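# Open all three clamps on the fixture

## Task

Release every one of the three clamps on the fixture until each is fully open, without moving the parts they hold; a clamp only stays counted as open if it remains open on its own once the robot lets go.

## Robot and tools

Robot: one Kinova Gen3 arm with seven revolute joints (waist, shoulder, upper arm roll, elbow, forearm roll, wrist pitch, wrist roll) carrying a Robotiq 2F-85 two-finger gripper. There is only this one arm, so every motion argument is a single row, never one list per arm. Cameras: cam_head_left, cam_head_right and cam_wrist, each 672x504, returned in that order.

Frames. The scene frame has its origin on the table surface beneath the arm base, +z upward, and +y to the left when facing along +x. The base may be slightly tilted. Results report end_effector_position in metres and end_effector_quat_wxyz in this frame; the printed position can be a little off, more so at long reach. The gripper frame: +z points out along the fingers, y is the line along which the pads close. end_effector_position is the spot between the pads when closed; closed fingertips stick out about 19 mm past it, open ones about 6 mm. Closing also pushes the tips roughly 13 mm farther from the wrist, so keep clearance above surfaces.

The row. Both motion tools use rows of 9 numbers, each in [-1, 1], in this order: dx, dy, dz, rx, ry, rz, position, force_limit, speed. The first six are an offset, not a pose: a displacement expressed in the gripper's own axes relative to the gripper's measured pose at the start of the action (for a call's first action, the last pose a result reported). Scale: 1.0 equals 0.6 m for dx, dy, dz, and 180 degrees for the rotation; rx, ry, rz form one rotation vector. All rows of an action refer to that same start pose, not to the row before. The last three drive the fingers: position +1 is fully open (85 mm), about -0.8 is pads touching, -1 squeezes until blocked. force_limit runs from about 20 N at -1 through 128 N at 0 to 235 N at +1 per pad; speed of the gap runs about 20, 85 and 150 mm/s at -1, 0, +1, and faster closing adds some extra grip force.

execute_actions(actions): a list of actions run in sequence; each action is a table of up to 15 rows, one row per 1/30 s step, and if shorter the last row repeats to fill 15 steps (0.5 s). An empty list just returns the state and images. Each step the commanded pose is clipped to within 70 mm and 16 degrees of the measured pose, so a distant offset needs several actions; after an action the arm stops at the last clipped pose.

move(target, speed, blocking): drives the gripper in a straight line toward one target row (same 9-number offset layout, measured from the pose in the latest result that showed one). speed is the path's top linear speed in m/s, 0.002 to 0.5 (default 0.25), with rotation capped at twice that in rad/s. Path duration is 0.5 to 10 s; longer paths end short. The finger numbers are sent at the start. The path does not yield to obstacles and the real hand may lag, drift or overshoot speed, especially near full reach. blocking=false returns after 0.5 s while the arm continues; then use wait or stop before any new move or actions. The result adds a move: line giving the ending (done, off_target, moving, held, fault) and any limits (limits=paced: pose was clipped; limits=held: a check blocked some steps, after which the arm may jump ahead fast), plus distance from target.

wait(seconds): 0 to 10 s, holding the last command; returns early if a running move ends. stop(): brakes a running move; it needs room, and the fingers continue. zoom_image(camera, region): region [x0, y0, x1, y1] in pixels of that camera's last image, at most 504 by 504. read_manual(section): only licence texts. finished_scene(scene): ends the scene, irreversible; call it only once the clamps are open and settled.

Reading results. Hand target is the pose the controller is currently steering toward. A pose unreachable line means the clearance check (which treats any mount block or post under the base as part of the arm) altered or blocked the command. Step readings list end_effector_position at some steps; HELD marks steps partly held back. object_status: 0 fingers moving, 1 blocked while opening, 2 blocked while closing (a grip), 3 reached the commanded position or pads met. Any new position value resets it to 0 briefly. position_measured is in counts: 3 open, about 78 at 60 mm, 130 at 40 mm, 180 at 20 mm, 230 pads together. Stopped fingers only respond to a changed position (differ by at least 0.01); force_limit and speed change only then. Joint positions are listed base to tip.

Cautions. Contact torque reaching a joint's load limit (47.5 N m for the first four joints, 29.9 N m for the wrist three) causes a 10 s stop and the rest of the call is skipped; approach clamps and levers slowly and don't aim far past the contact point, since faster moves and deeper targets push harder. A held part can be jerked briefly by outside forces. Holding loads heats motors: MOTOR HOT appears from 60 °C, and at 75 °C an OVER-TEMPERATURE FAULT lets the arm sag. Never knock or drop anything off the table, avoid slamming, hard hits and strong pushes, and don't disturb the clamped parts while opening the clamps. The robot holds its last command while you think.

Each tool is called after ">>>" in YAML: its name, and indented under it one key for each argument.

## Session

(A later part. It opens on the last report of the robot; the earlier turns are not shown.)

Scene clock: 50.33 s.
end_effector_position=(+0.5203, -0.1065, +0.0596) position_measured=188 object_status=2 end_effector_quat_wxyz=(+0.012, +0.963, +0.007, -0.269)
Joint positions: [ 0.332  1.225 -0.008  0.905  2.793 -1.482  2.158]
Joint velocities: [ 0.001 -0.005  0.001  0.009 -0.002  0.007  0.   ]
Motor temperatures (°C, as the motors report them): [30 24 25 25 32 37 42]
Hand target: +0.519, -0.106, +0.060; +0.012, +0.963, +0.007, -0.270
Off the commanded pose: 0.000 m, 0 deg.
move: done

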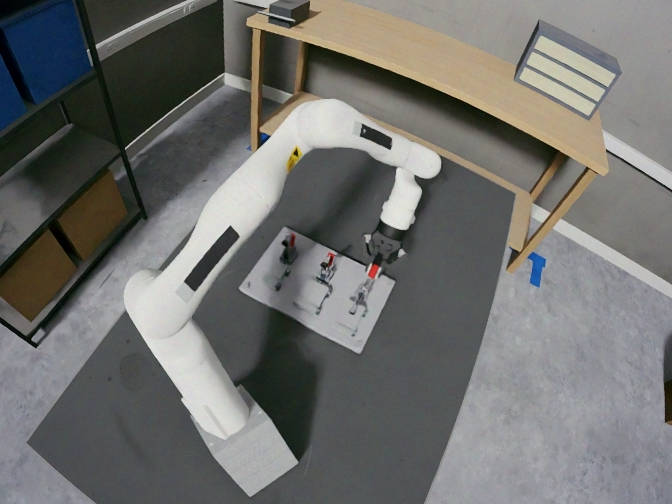

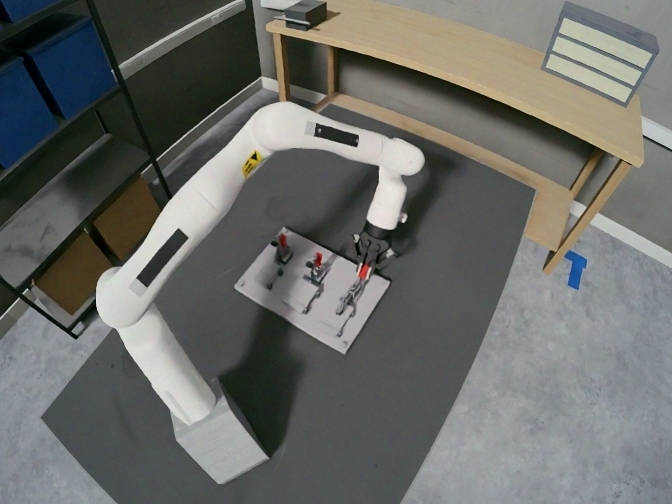

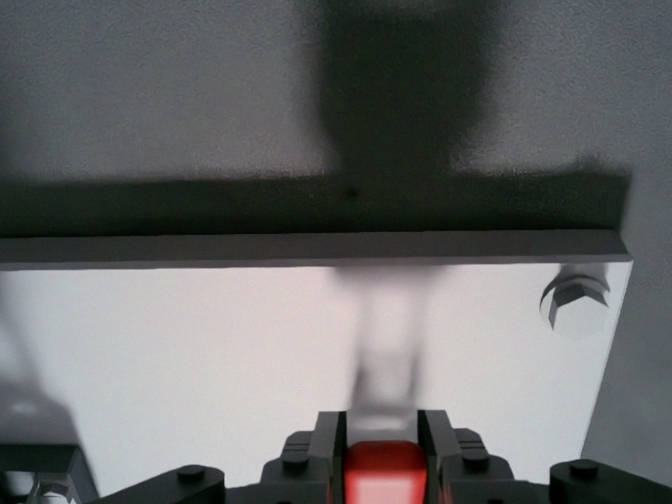

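>>> move:
  target: [-0.030,0,-0.0095,0,0.111,0,-1,-0.6,-0.3]
  speed: 0.2

>>> move:
  target: [-0.030,0,-0.0095,0,0.111,0,-1,-0.6,-0.3]
  speed: 0.2

>>> zoom_image:
  camera: "cam_head_left"
  region: [230, 190, 430, 340]

Scene clock: 51.73 s.
end_effector_position=(+0.5089, -0.1065, +0.0736) position_measured=188 object_status=2 end_effector_quat_wxyz=(+0.010, +0.995, +0.008, -0.096)
Joint positions: [ 0.498  0.996 -0.117  1.433  2.634 -0.954  2.391]
Joint velocities: [ 0.004 -0.003  0.     0.007 -0.006  0.004  0.002]
Motor temperatures (°C, as the motors report them): [30 24 25 25 32 37 42]
Hand target: +0.508, -0.106, +0.074; +0.010, +0.995, +0.008, -0.097
Off the commanded pose: 0.001 m, 0 deg.
move: done

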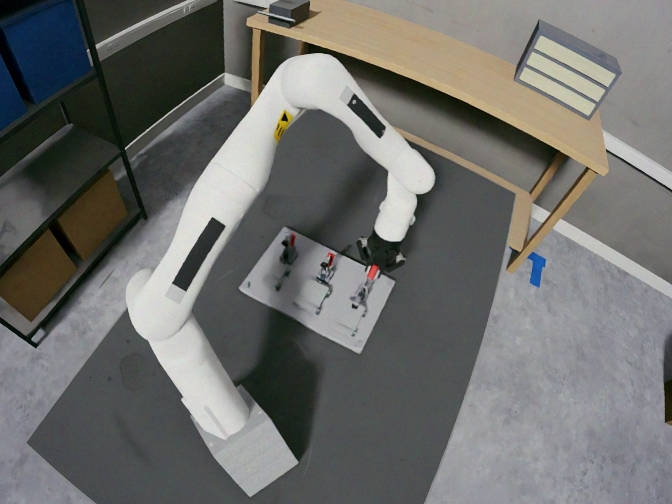

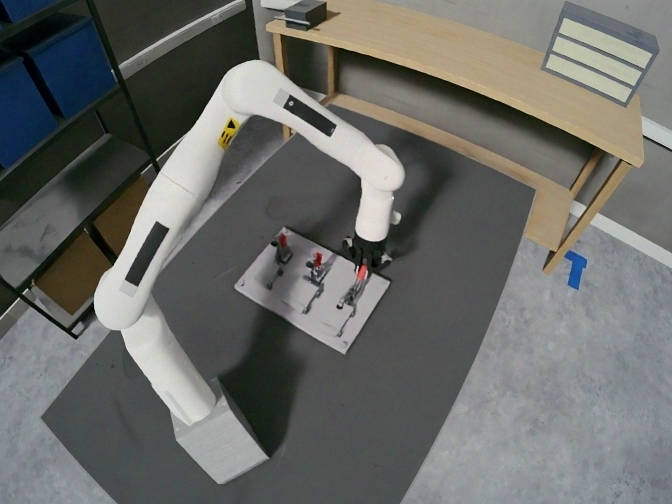

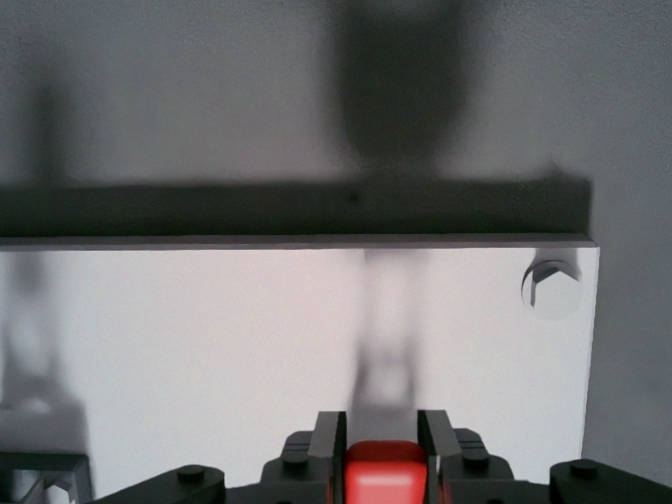

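Scene clock: 53.00 s.
end_effector_position=(+0.4933, -0.1066, +0.0829) position_measured=188 object_status=2 end_effector_quat_wxyz=(+0.009, +0.997, +0.009, +0.079)
Joint positions: [ 0.836  0.949 -0.447  1.835  2.352 -0.445  2.826]
Joint velocities: [ 0.009  0.004 -0.004  0.002 -0.009 -0.002  0.01 ]
Motor temperatures (°C, as the motors report them): [30 24 25 25 32 37 42]
Hand target: +0.492, -0.107, +0.083; +0.009, +0.997, +0.010, +0.078
Off the commanded pose: 0.001 m, 0 deg.
move: done

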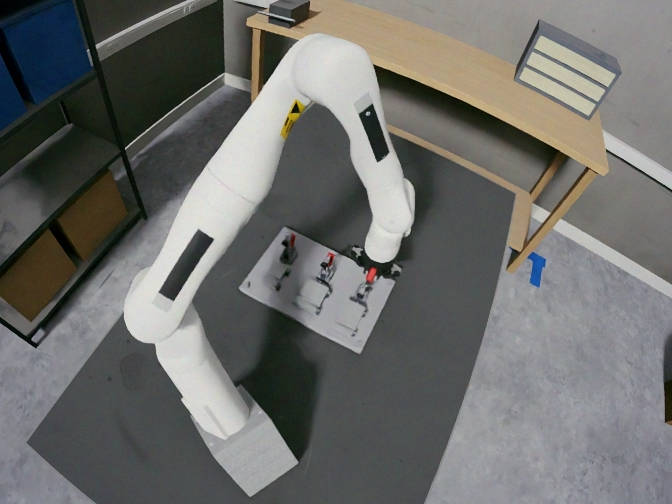

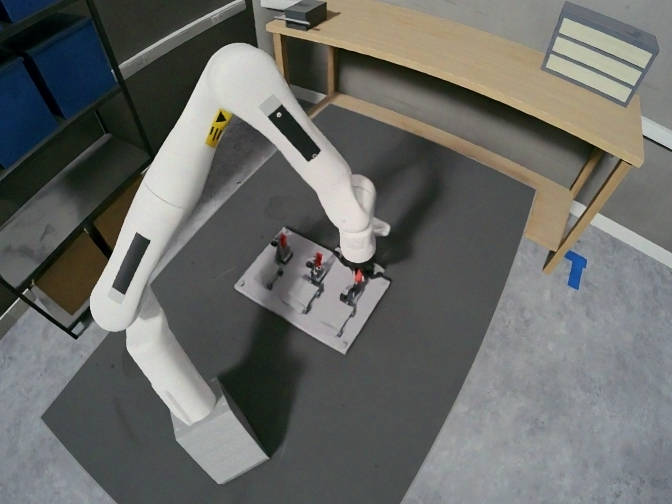

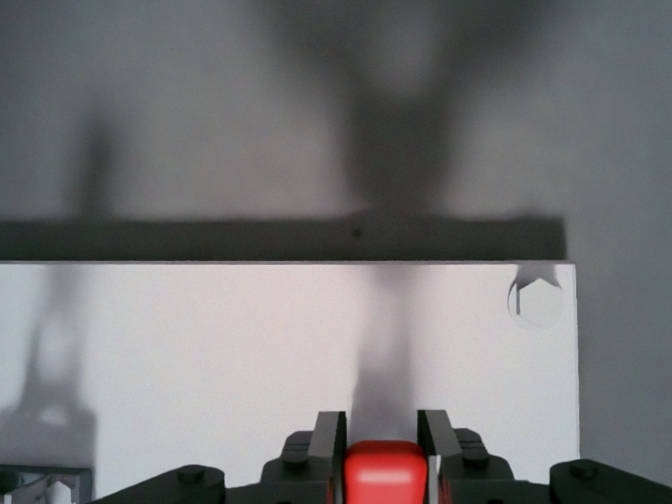

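Region (230, 190, 430, 340) of cam_head_left's 672x504 image, scaled by 2.520, with more detail than that image has; it fills the top 378 rows of this view, and the rest is white.

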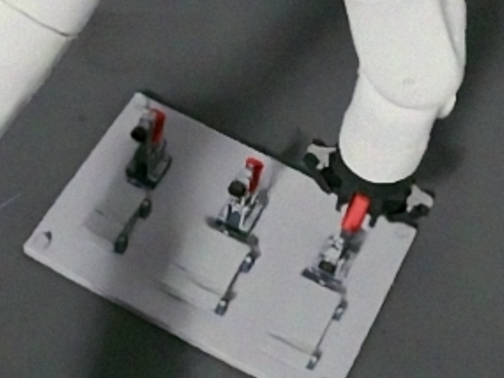

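>>> move:
  target: [0,0,0,0,0,0,-0.2,-0.6,0.3]

>>> move:
  target: [0,0,0,0,-0.222,0,-0.2,-0.6,0.3]
  speed: 0.3

>>> move:
  target: [0,0,0,0,0,0,-1,-0.6,-0.3]

Scene clock: 53.97 s.
end_effector_position=(+0.4933, -0.1066, +0.0829) position_measured=154 object_status=3 end_effector_quat_wxyz=(+0.009, +0.997, +0.009, +0.079)
Joint positions: [ 0.836  0.949 -0.447  1.835  2.352 -0.445  2.826]
Joint velocities: [-0.    -0.001 -0.    -0.     0.     0.    -0.   ]
Motor temperatures (°C, as the motors report them): [30 24 25 25 32 37 42]
Hand target: +0.493, -0.107, +0.083; +0.009, +0.997, +0.009, +0.079
Off the commanded pose: 0.000 m, 0 deg.
move: done

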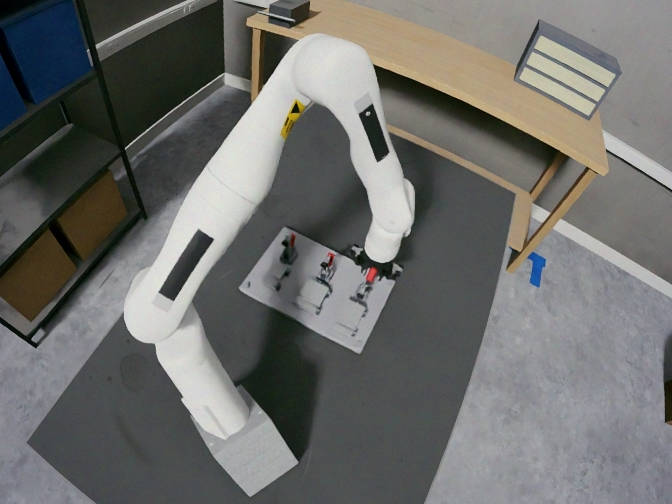

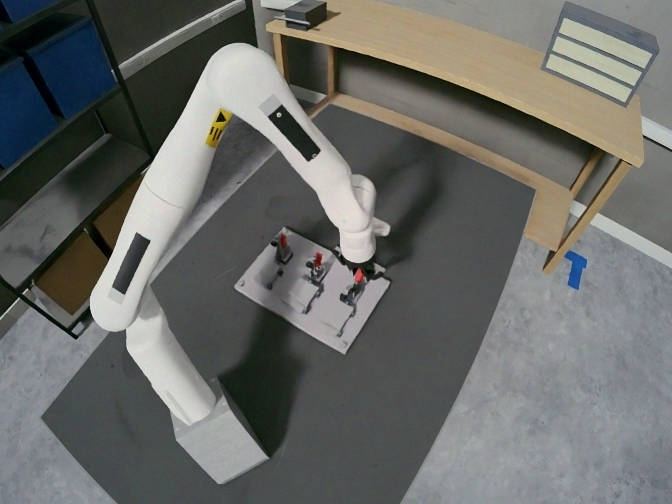

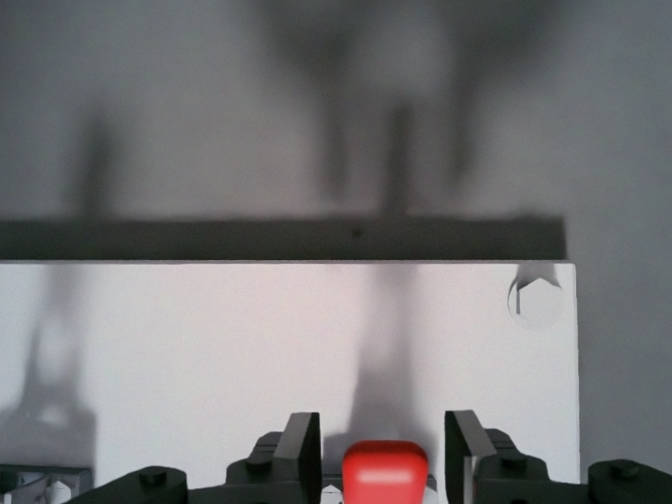

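Scene clock: 55.60 s.
end_effector_position=(+0.4940, -0.1064, +0.0837) position_measured=154 object_status=3 end_effector_quat_wxyz=(+0.012, +0.964, +0.005, -0.266)
Joint positions: [ 0.362  1.14   0.001  1.065  2.794 -1.418  2.211]
Joint velocities: [-0.003  0.013 -0.002 -0.004  0.002 -0.001 -0.002]
Motor temperatures (°C, as the motors report them): [30 24 25 25 32 37 42]
Hand target: +0.494, -0.107, +0.083; +0.012, +0.964, +0.005, -0.266
Off the commanded pose: 0.001 m, 0 deg.
move: done

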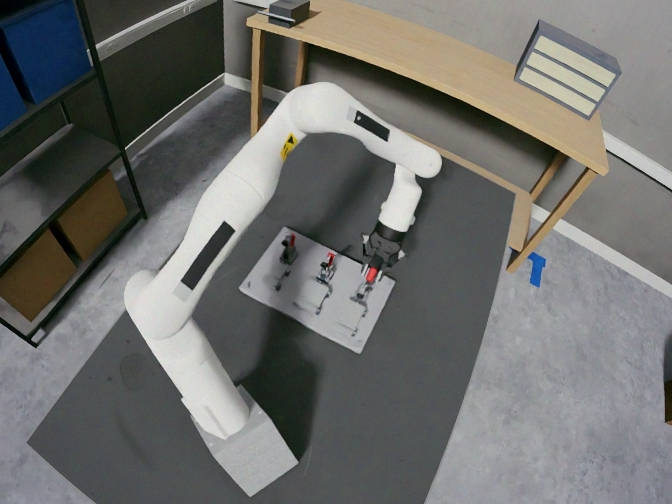

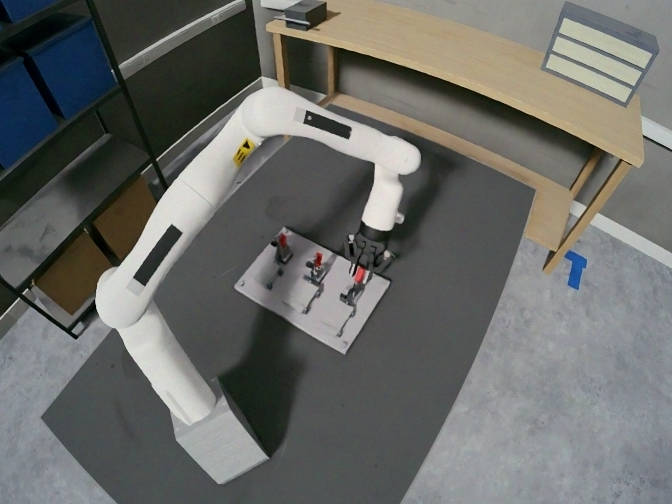

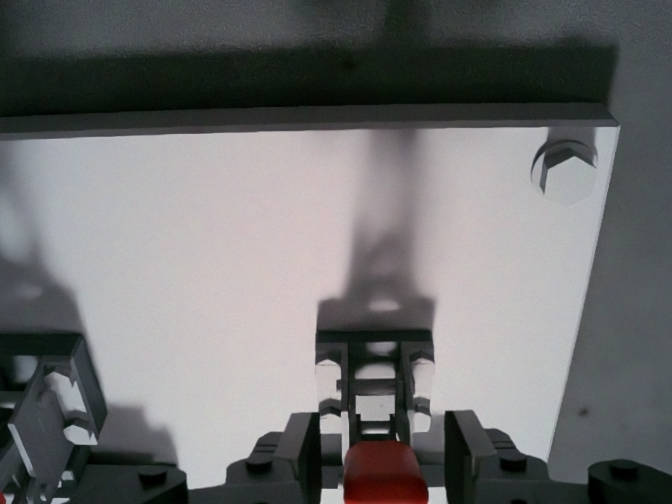

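Scene clock: 56.10 s.
end_effector_position=(+0.4941, -0.1063, +0.0839) position_measured=188 object_status=2 end_effector_quat_wxyz=(+0.011, +0.964, +0.005, -0.265)
Joint positions: [ 0.362  1.14   0.001  1.065  2.792 -1.418  2.211]
Joint velocities: [-0.001  0.     0.002 -0.    -0.002 -0.001  0.002]
Motor temperatures (°C, as the motors report them): [30 24 25 25 32 37 42]
Hand target: +0.494, -0.106, +0.084; +0.012, +0.964, +0.005, -0.266
Off the commanded pose: 0.000 m, 0 deg.
move: done

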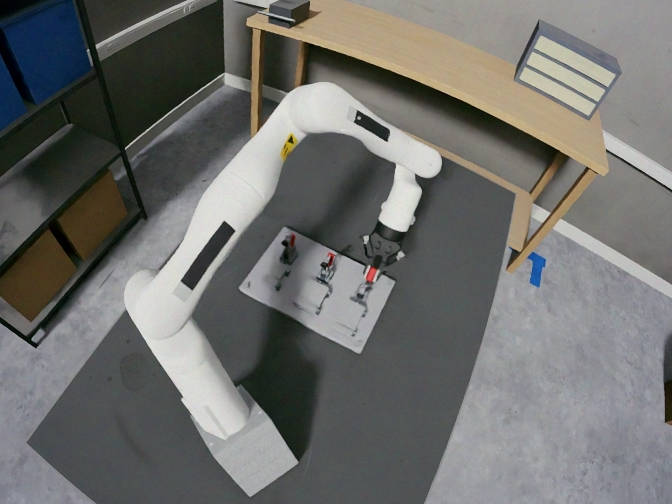

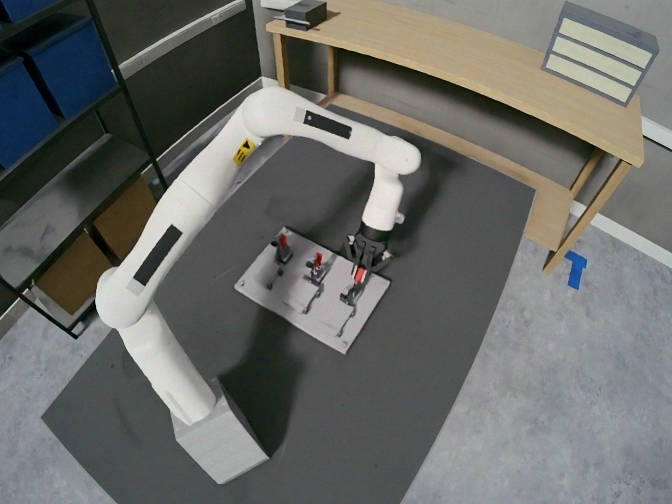

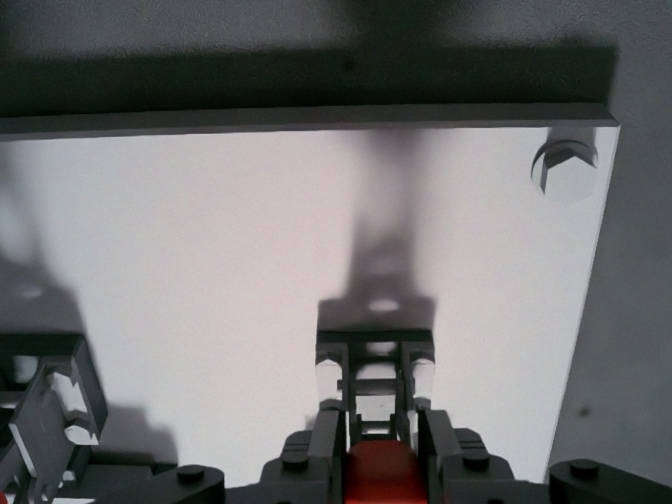

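>>> move:
  target: [-0.029,0,0.0115,0,0.111,0,-1,-0.6,-0.3]
  speed: 0.2

>>> move:
  target: [-0.0077,0,0.002,0,0.0278,0,-1,-0.6,-0.3]
  speed: 0.08

Scene clock: 57.43 s.
end_effector_position=(+0.4761, -0.1064, +0.0875) position_measured=188 object_status=2 end_effector_quat_wxyz=(+0.010, +0.996, +0.006, -0.094)
Joint positions: [ 0.54   0.945 -0.118  1.558  2.614 -0.902  2.461]
Joint velocities: [ 0.003 -0.002  0.     0.005 -0.007  0.002  0.003]
Motor temperatures (°C, as the motors report them): [30 24 25 25 32 37 42]
Hand target: +0.475, -0.107, +0.087; +0.010, +0.995, +0.006, -0.094
Off the commanded pose: 0.001 m, 0 deg.
move: done

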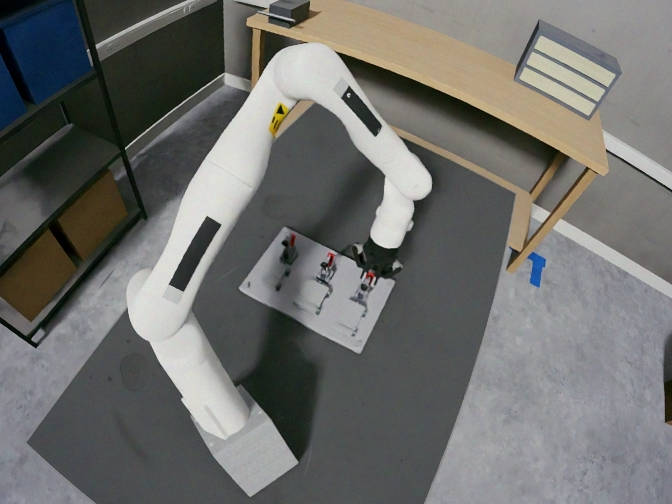

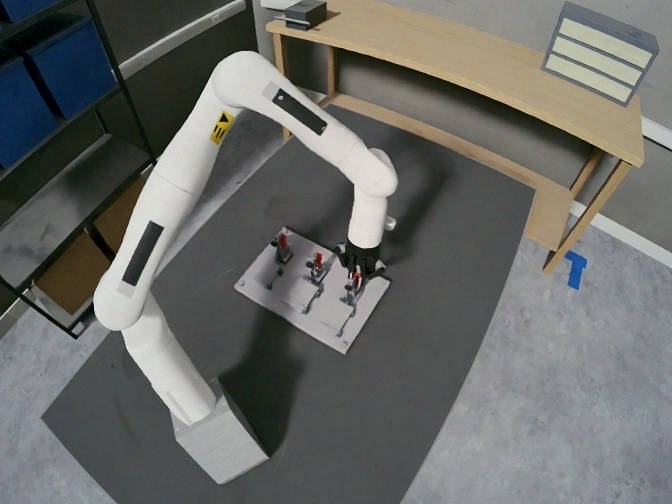

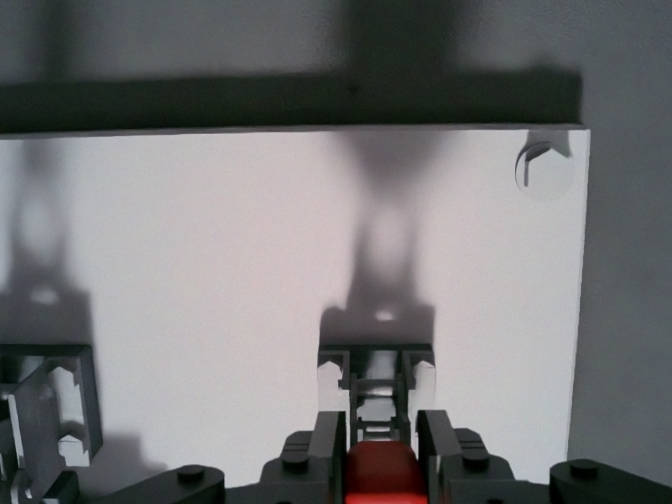

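Scene clock: 58.23 s.
end_effector_position=(+0.4714, -0.1064, +0.0875) position_measured=188 object_status=2 end_effector_quat_wxyz=(+0.010, +0.999, +0.006, -0.050)
Joint positions: [ 0.607  0.92  -0.177  1.663  2.548 -0.778  2.554]
Joint velocities: [ 0.003  0.001 -0.     0.003 -0.006  0.002  0.004]
Motor temperatures (°C, as the motors report them): [30 24 25 25 32 37 42]
Hand target: +0.471, -0.106, +0.087; +0.010, +0.999, +0.007, -0.050
Off the commanded pose: 0.000 m, 0 deg.
move: done

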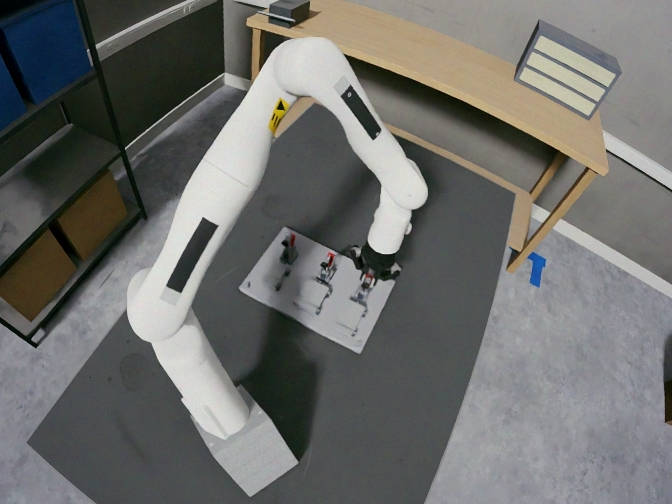

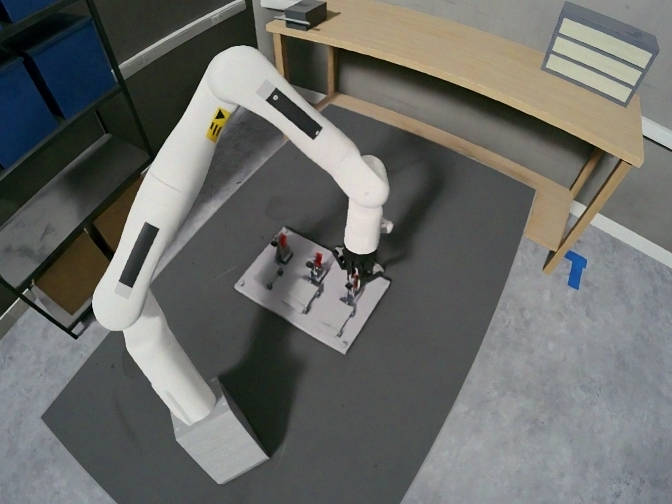

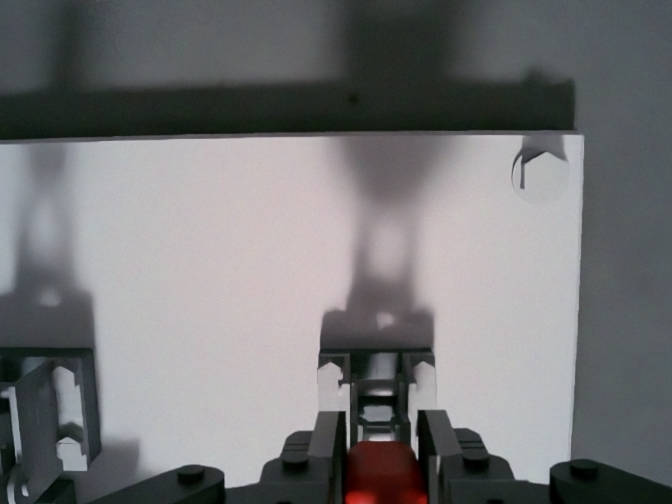

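>>> move:
  target: [-0.0077,0,0.002,0,0.0278,0,-1,-0.6,-0.3]
  speed: 0.08

Scene clock: 59.07 s.
end_effector_position=(+0.4705, -0.1064, +0.0876) position_measured=188 object_status=2 end_effector_quat_wxyz=(+0.010, +1.000, +0.008, -0.003)
Joint positions: [ 0.689  0.909 -0.256  1.757  2.471 -0.651  2.663]
Joint velocities: [ 0.003  0.001 -0.     0.002 -0.008 -0.     0.004]
Motor temperatures (°C, as the motors report them): [30 24 25 25 32 37 42]
Hand target: +0.467, -0.106, +0.087; +0.009, +1.000, +0.007, -0.006
Off the commanded pose: 0.004 m, 0 deg.
move: off_target

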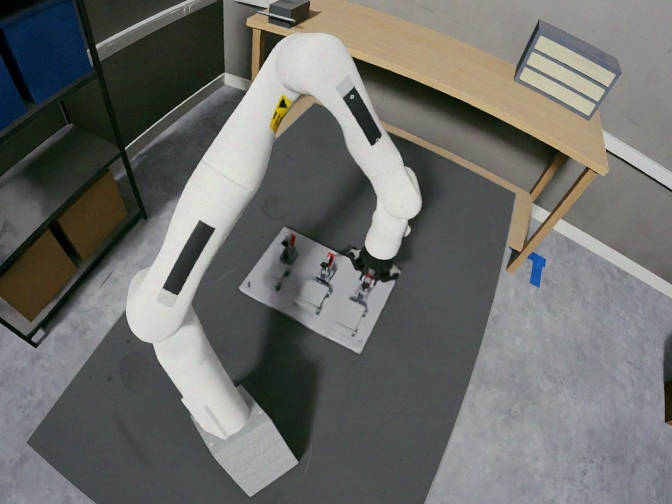

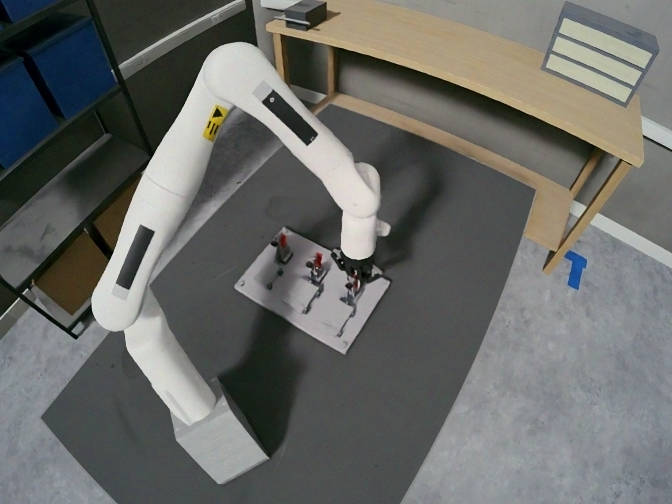

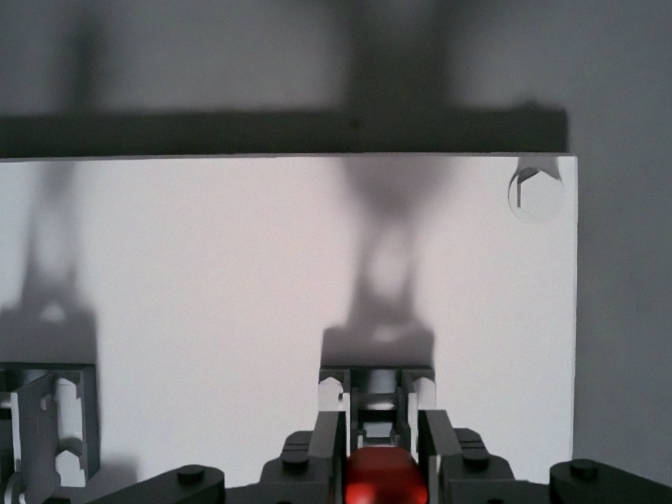

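>>> move:
  target: [0,0,0,0,0,0,0.15,-0.6,0.5]

>>> move:
  target: [0,-0.1,-0.25,0,0,0,0.15,-0.6,0.5]

>>> zoom_image:
  camera: "cam_head_left"
  region: [200,170,440,350]

Scene clock: 60.30 s.
end_effector_position=(+0.4705, -0.1064, +0.0876) position_measured=110 object_status=3 end_effector_quat_wxyz=(+0.010, +1.000, +0.008, -0.003)
Joint positions: [ 0.689  0.909 -0.256  1.757  2.471 -0.651  2.664]
Joint velocities: [ 0.     0.001 -0.    -0.    -0.    -0.001  0.001]
Motor temperatures (°C, as the motors report them): [30 24 25 25 32 37 42]
Hand target: +0.470, -0.106, +0.088; +0.010, +1.000, +0.008, -0.003
Off the commanded pose: 0.000 m, 0 deg.
move: done

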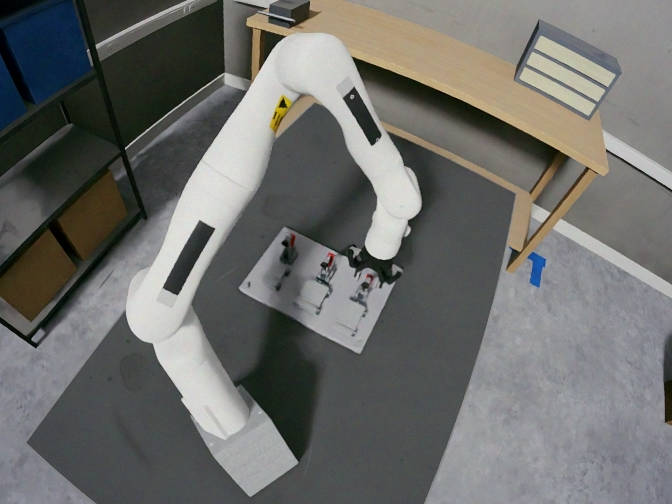

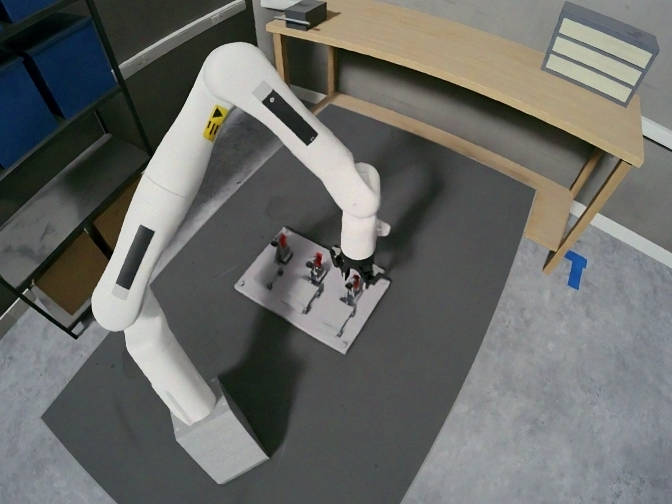

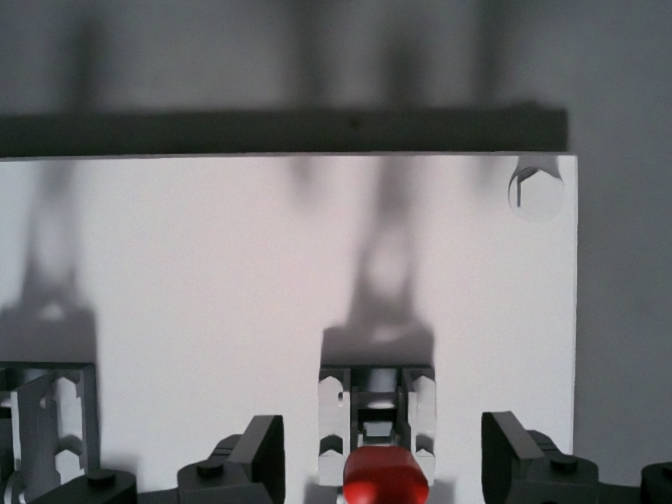

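Scene clock: 61.43 s.
end_effector_position=(+0.4700, -0.0432, +0.2357) position_measured=110 object_status=3 end_effector_quat_wxyz=(+0.010, +1.000, +0.008, -0.003)
Joint positions: [ 0.746  0.574 -0.199  1.755  2.559 -0.985  2.509]
Joint velocities: [ 0.001 -0.005  0.     0.    -0.001  0.    -0.001]
Motor temperatures (°C, as the motors report them): [30 24 25 25 32 37 42]
Hand target: +0.470, -0.043, +0.236; +0.010, +1.000, +0.008, -0.003
Off the commanded pose: 0.001 m, 0 deg.
move: done

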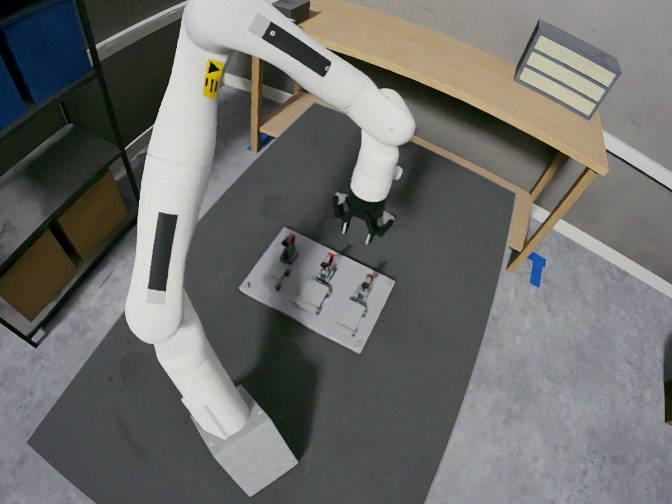

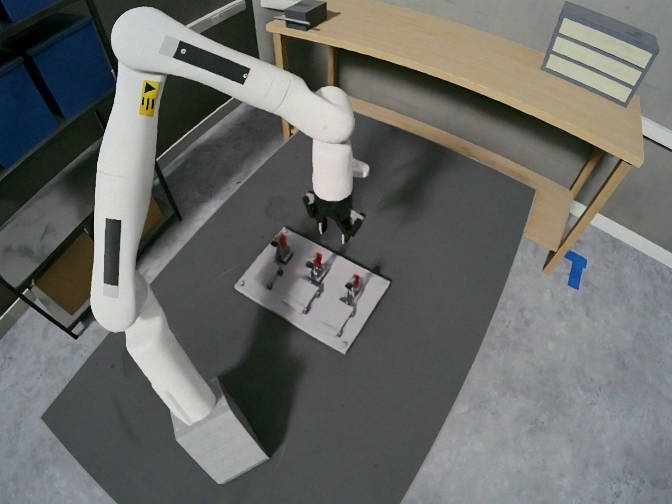

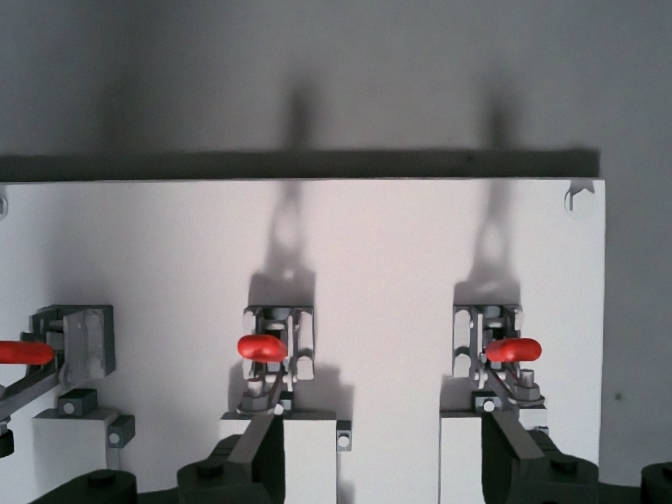

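Region (200, 170, 440, 350) of cam_head_left's 672x504 image, scaled by 2.100, with more detail than that image has; it fills the top 378 rows of this view, and the rest is white.

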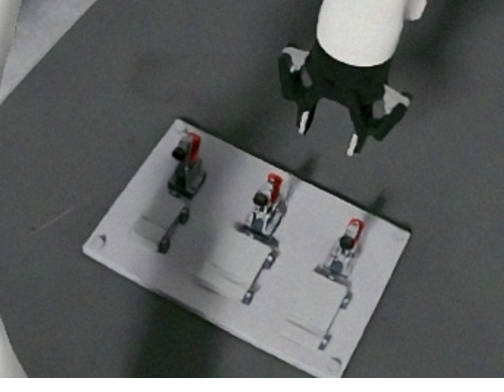

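>>> move:
  target: [0.002,-0.079,0.235,0,0,0,0.15,-0.6,0.5]

>>> move:
  target: [0,0,0,0,0,0,-1,-0.6,0]

>>> move:
  target: [-0.009,0,0,0,0,0,-1,-0.6,0]
  speed: 0.03

Scene clock: 62.63 s.
end_effector_position=(+0.4695, +0.0010, +0.0944) position_measured=110 object_status=3 end_effector_quat_wxyz=(+0.010, +1.000, +0.008, -0.003)
Joint positions: [ 0.571  0.724 -0.317  1.921  2.403 -0.577  2.543]
Joint velocities: [-0.003  0.007 -0.001  0.     0.001  0.    -0.001]
Motor temperatures (°C, as the motors report them): [30 24 25 25 32 37 42]
Hand target: +0.469, +0.001, +0.094; +0.010, +1.000, +0.008, -0.004
Off the commanded pose: 0.001 m, 0 deg.
move: done

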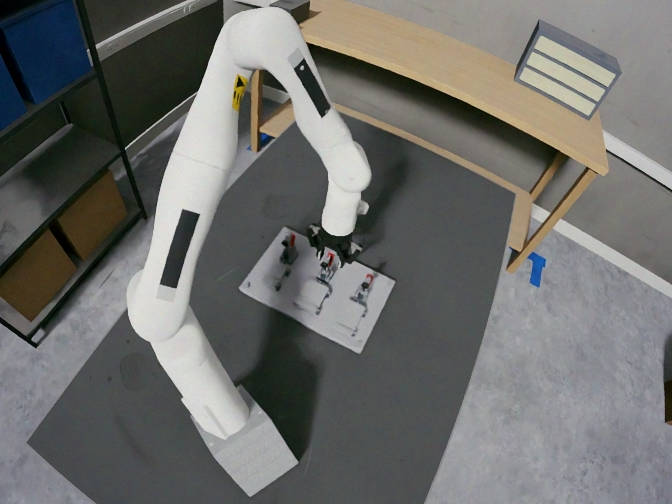

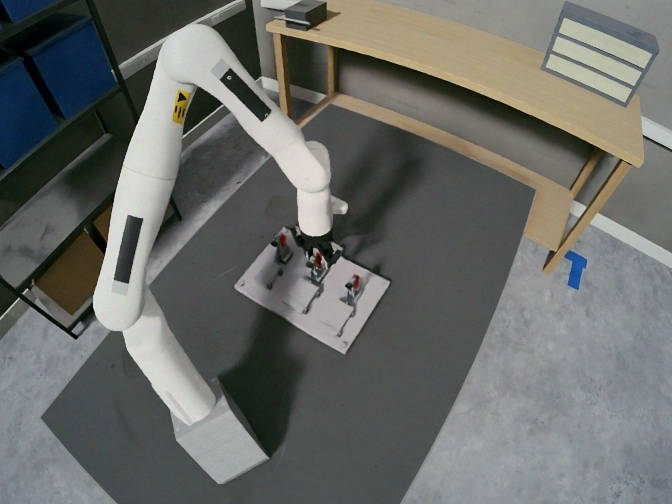

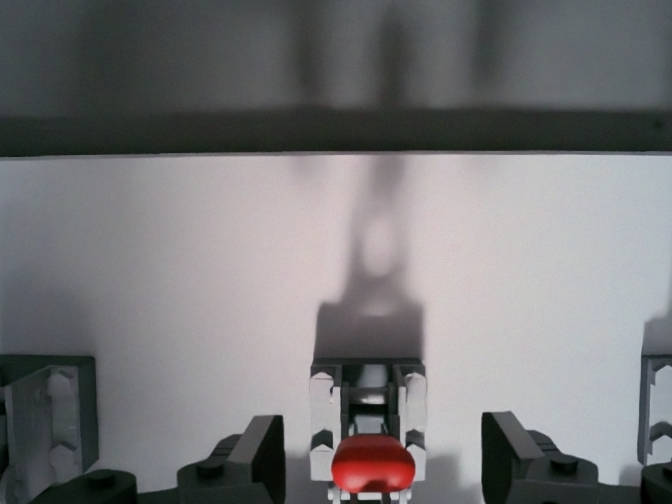

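Scene clock: 63.27 s.
end_effector_position=(+0.4694, +0.0033, +0.0942) position_measured=188 object_status=2 end_effector_quat_wxyz=(+0.008, +1.000, +0.009, -0.004)
Joint positions: [ 0.57   0.723 -0.319  1.922  2.401 -0.58   2.543]
Joint velocities: [-0.002 -0.001  0.002  0.    -0.002 -0.002  0.001]
Motor temperatures (°C, as the motors report them): [30 24 25 25 32 37 42]
Hand target: +0.470, +0.001, +0.094; +0.010, +1.000, +0.008, -0.003
Off the commanded pose: 0.002 m, 0 deg.
move: done

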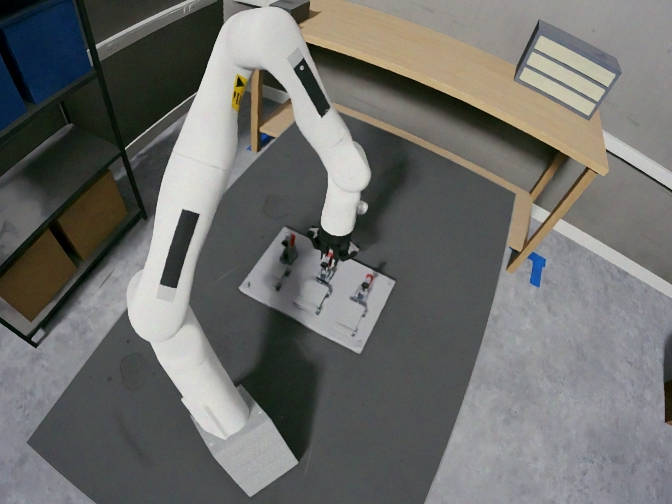

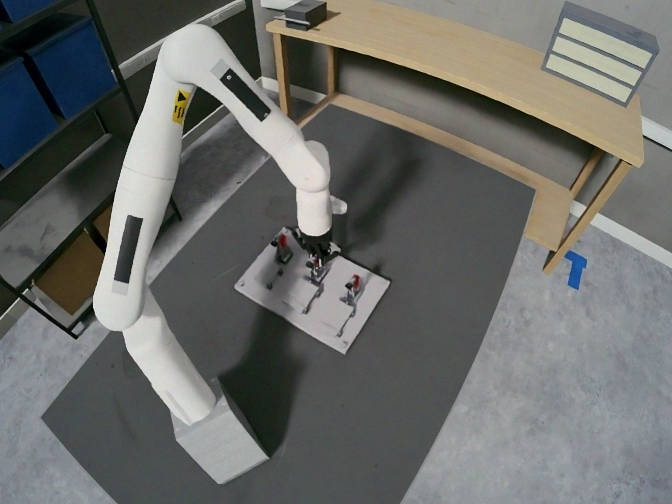

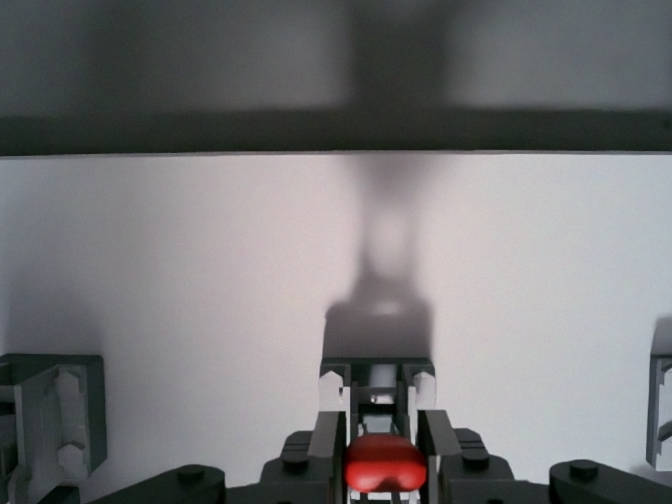

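Scene clock: 63.97 s.
end_effector_position=(+0.4679, +0.0035, +0.0942) position_measured=188 object_status=2 end_effector_quat_wxyz=(+0.009, +1.000, +0.009, -0.000)
Joint positions: [ 0.578  0.721 -0.327  1.934  2.391 -0.566  2.557]
Joint velocities: [-0.002 -0.     0.002  0.    -0.002 -0.001  0.001]
Motor temperatures (°C, as the motors report them): [30 24 25 25 32 37 42]
Hand target: +0.464, +0.003, +0.094; +0.008, +1.000, +0.009, -0.004
Off the commanded pose: 0.004 m, 0 deg.
move: off_target

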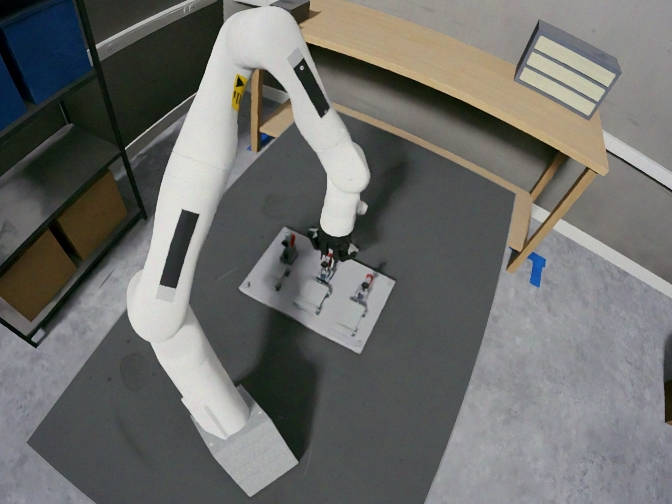

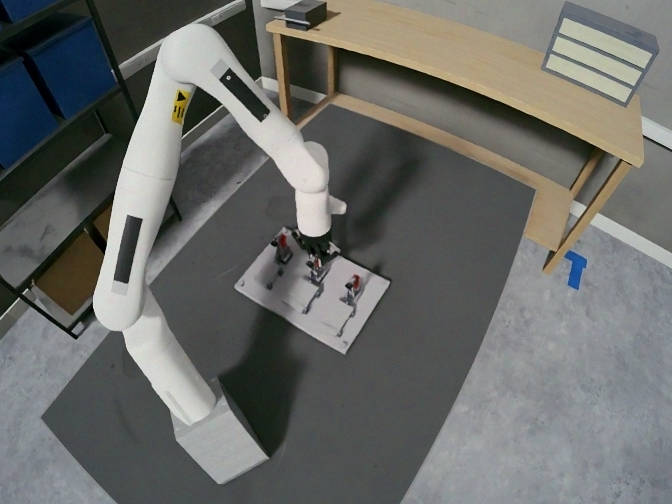

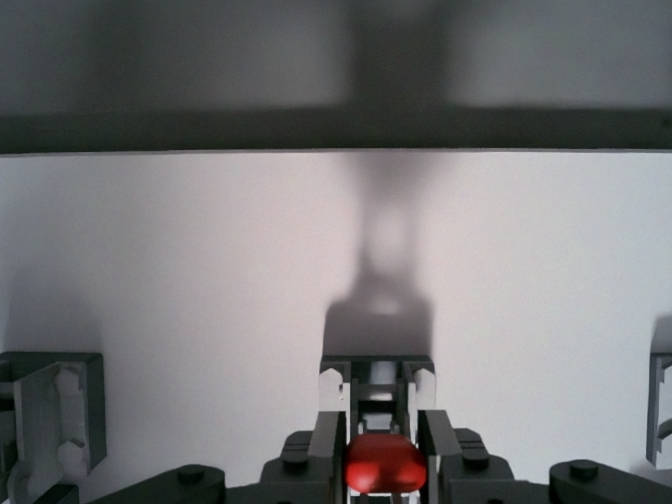

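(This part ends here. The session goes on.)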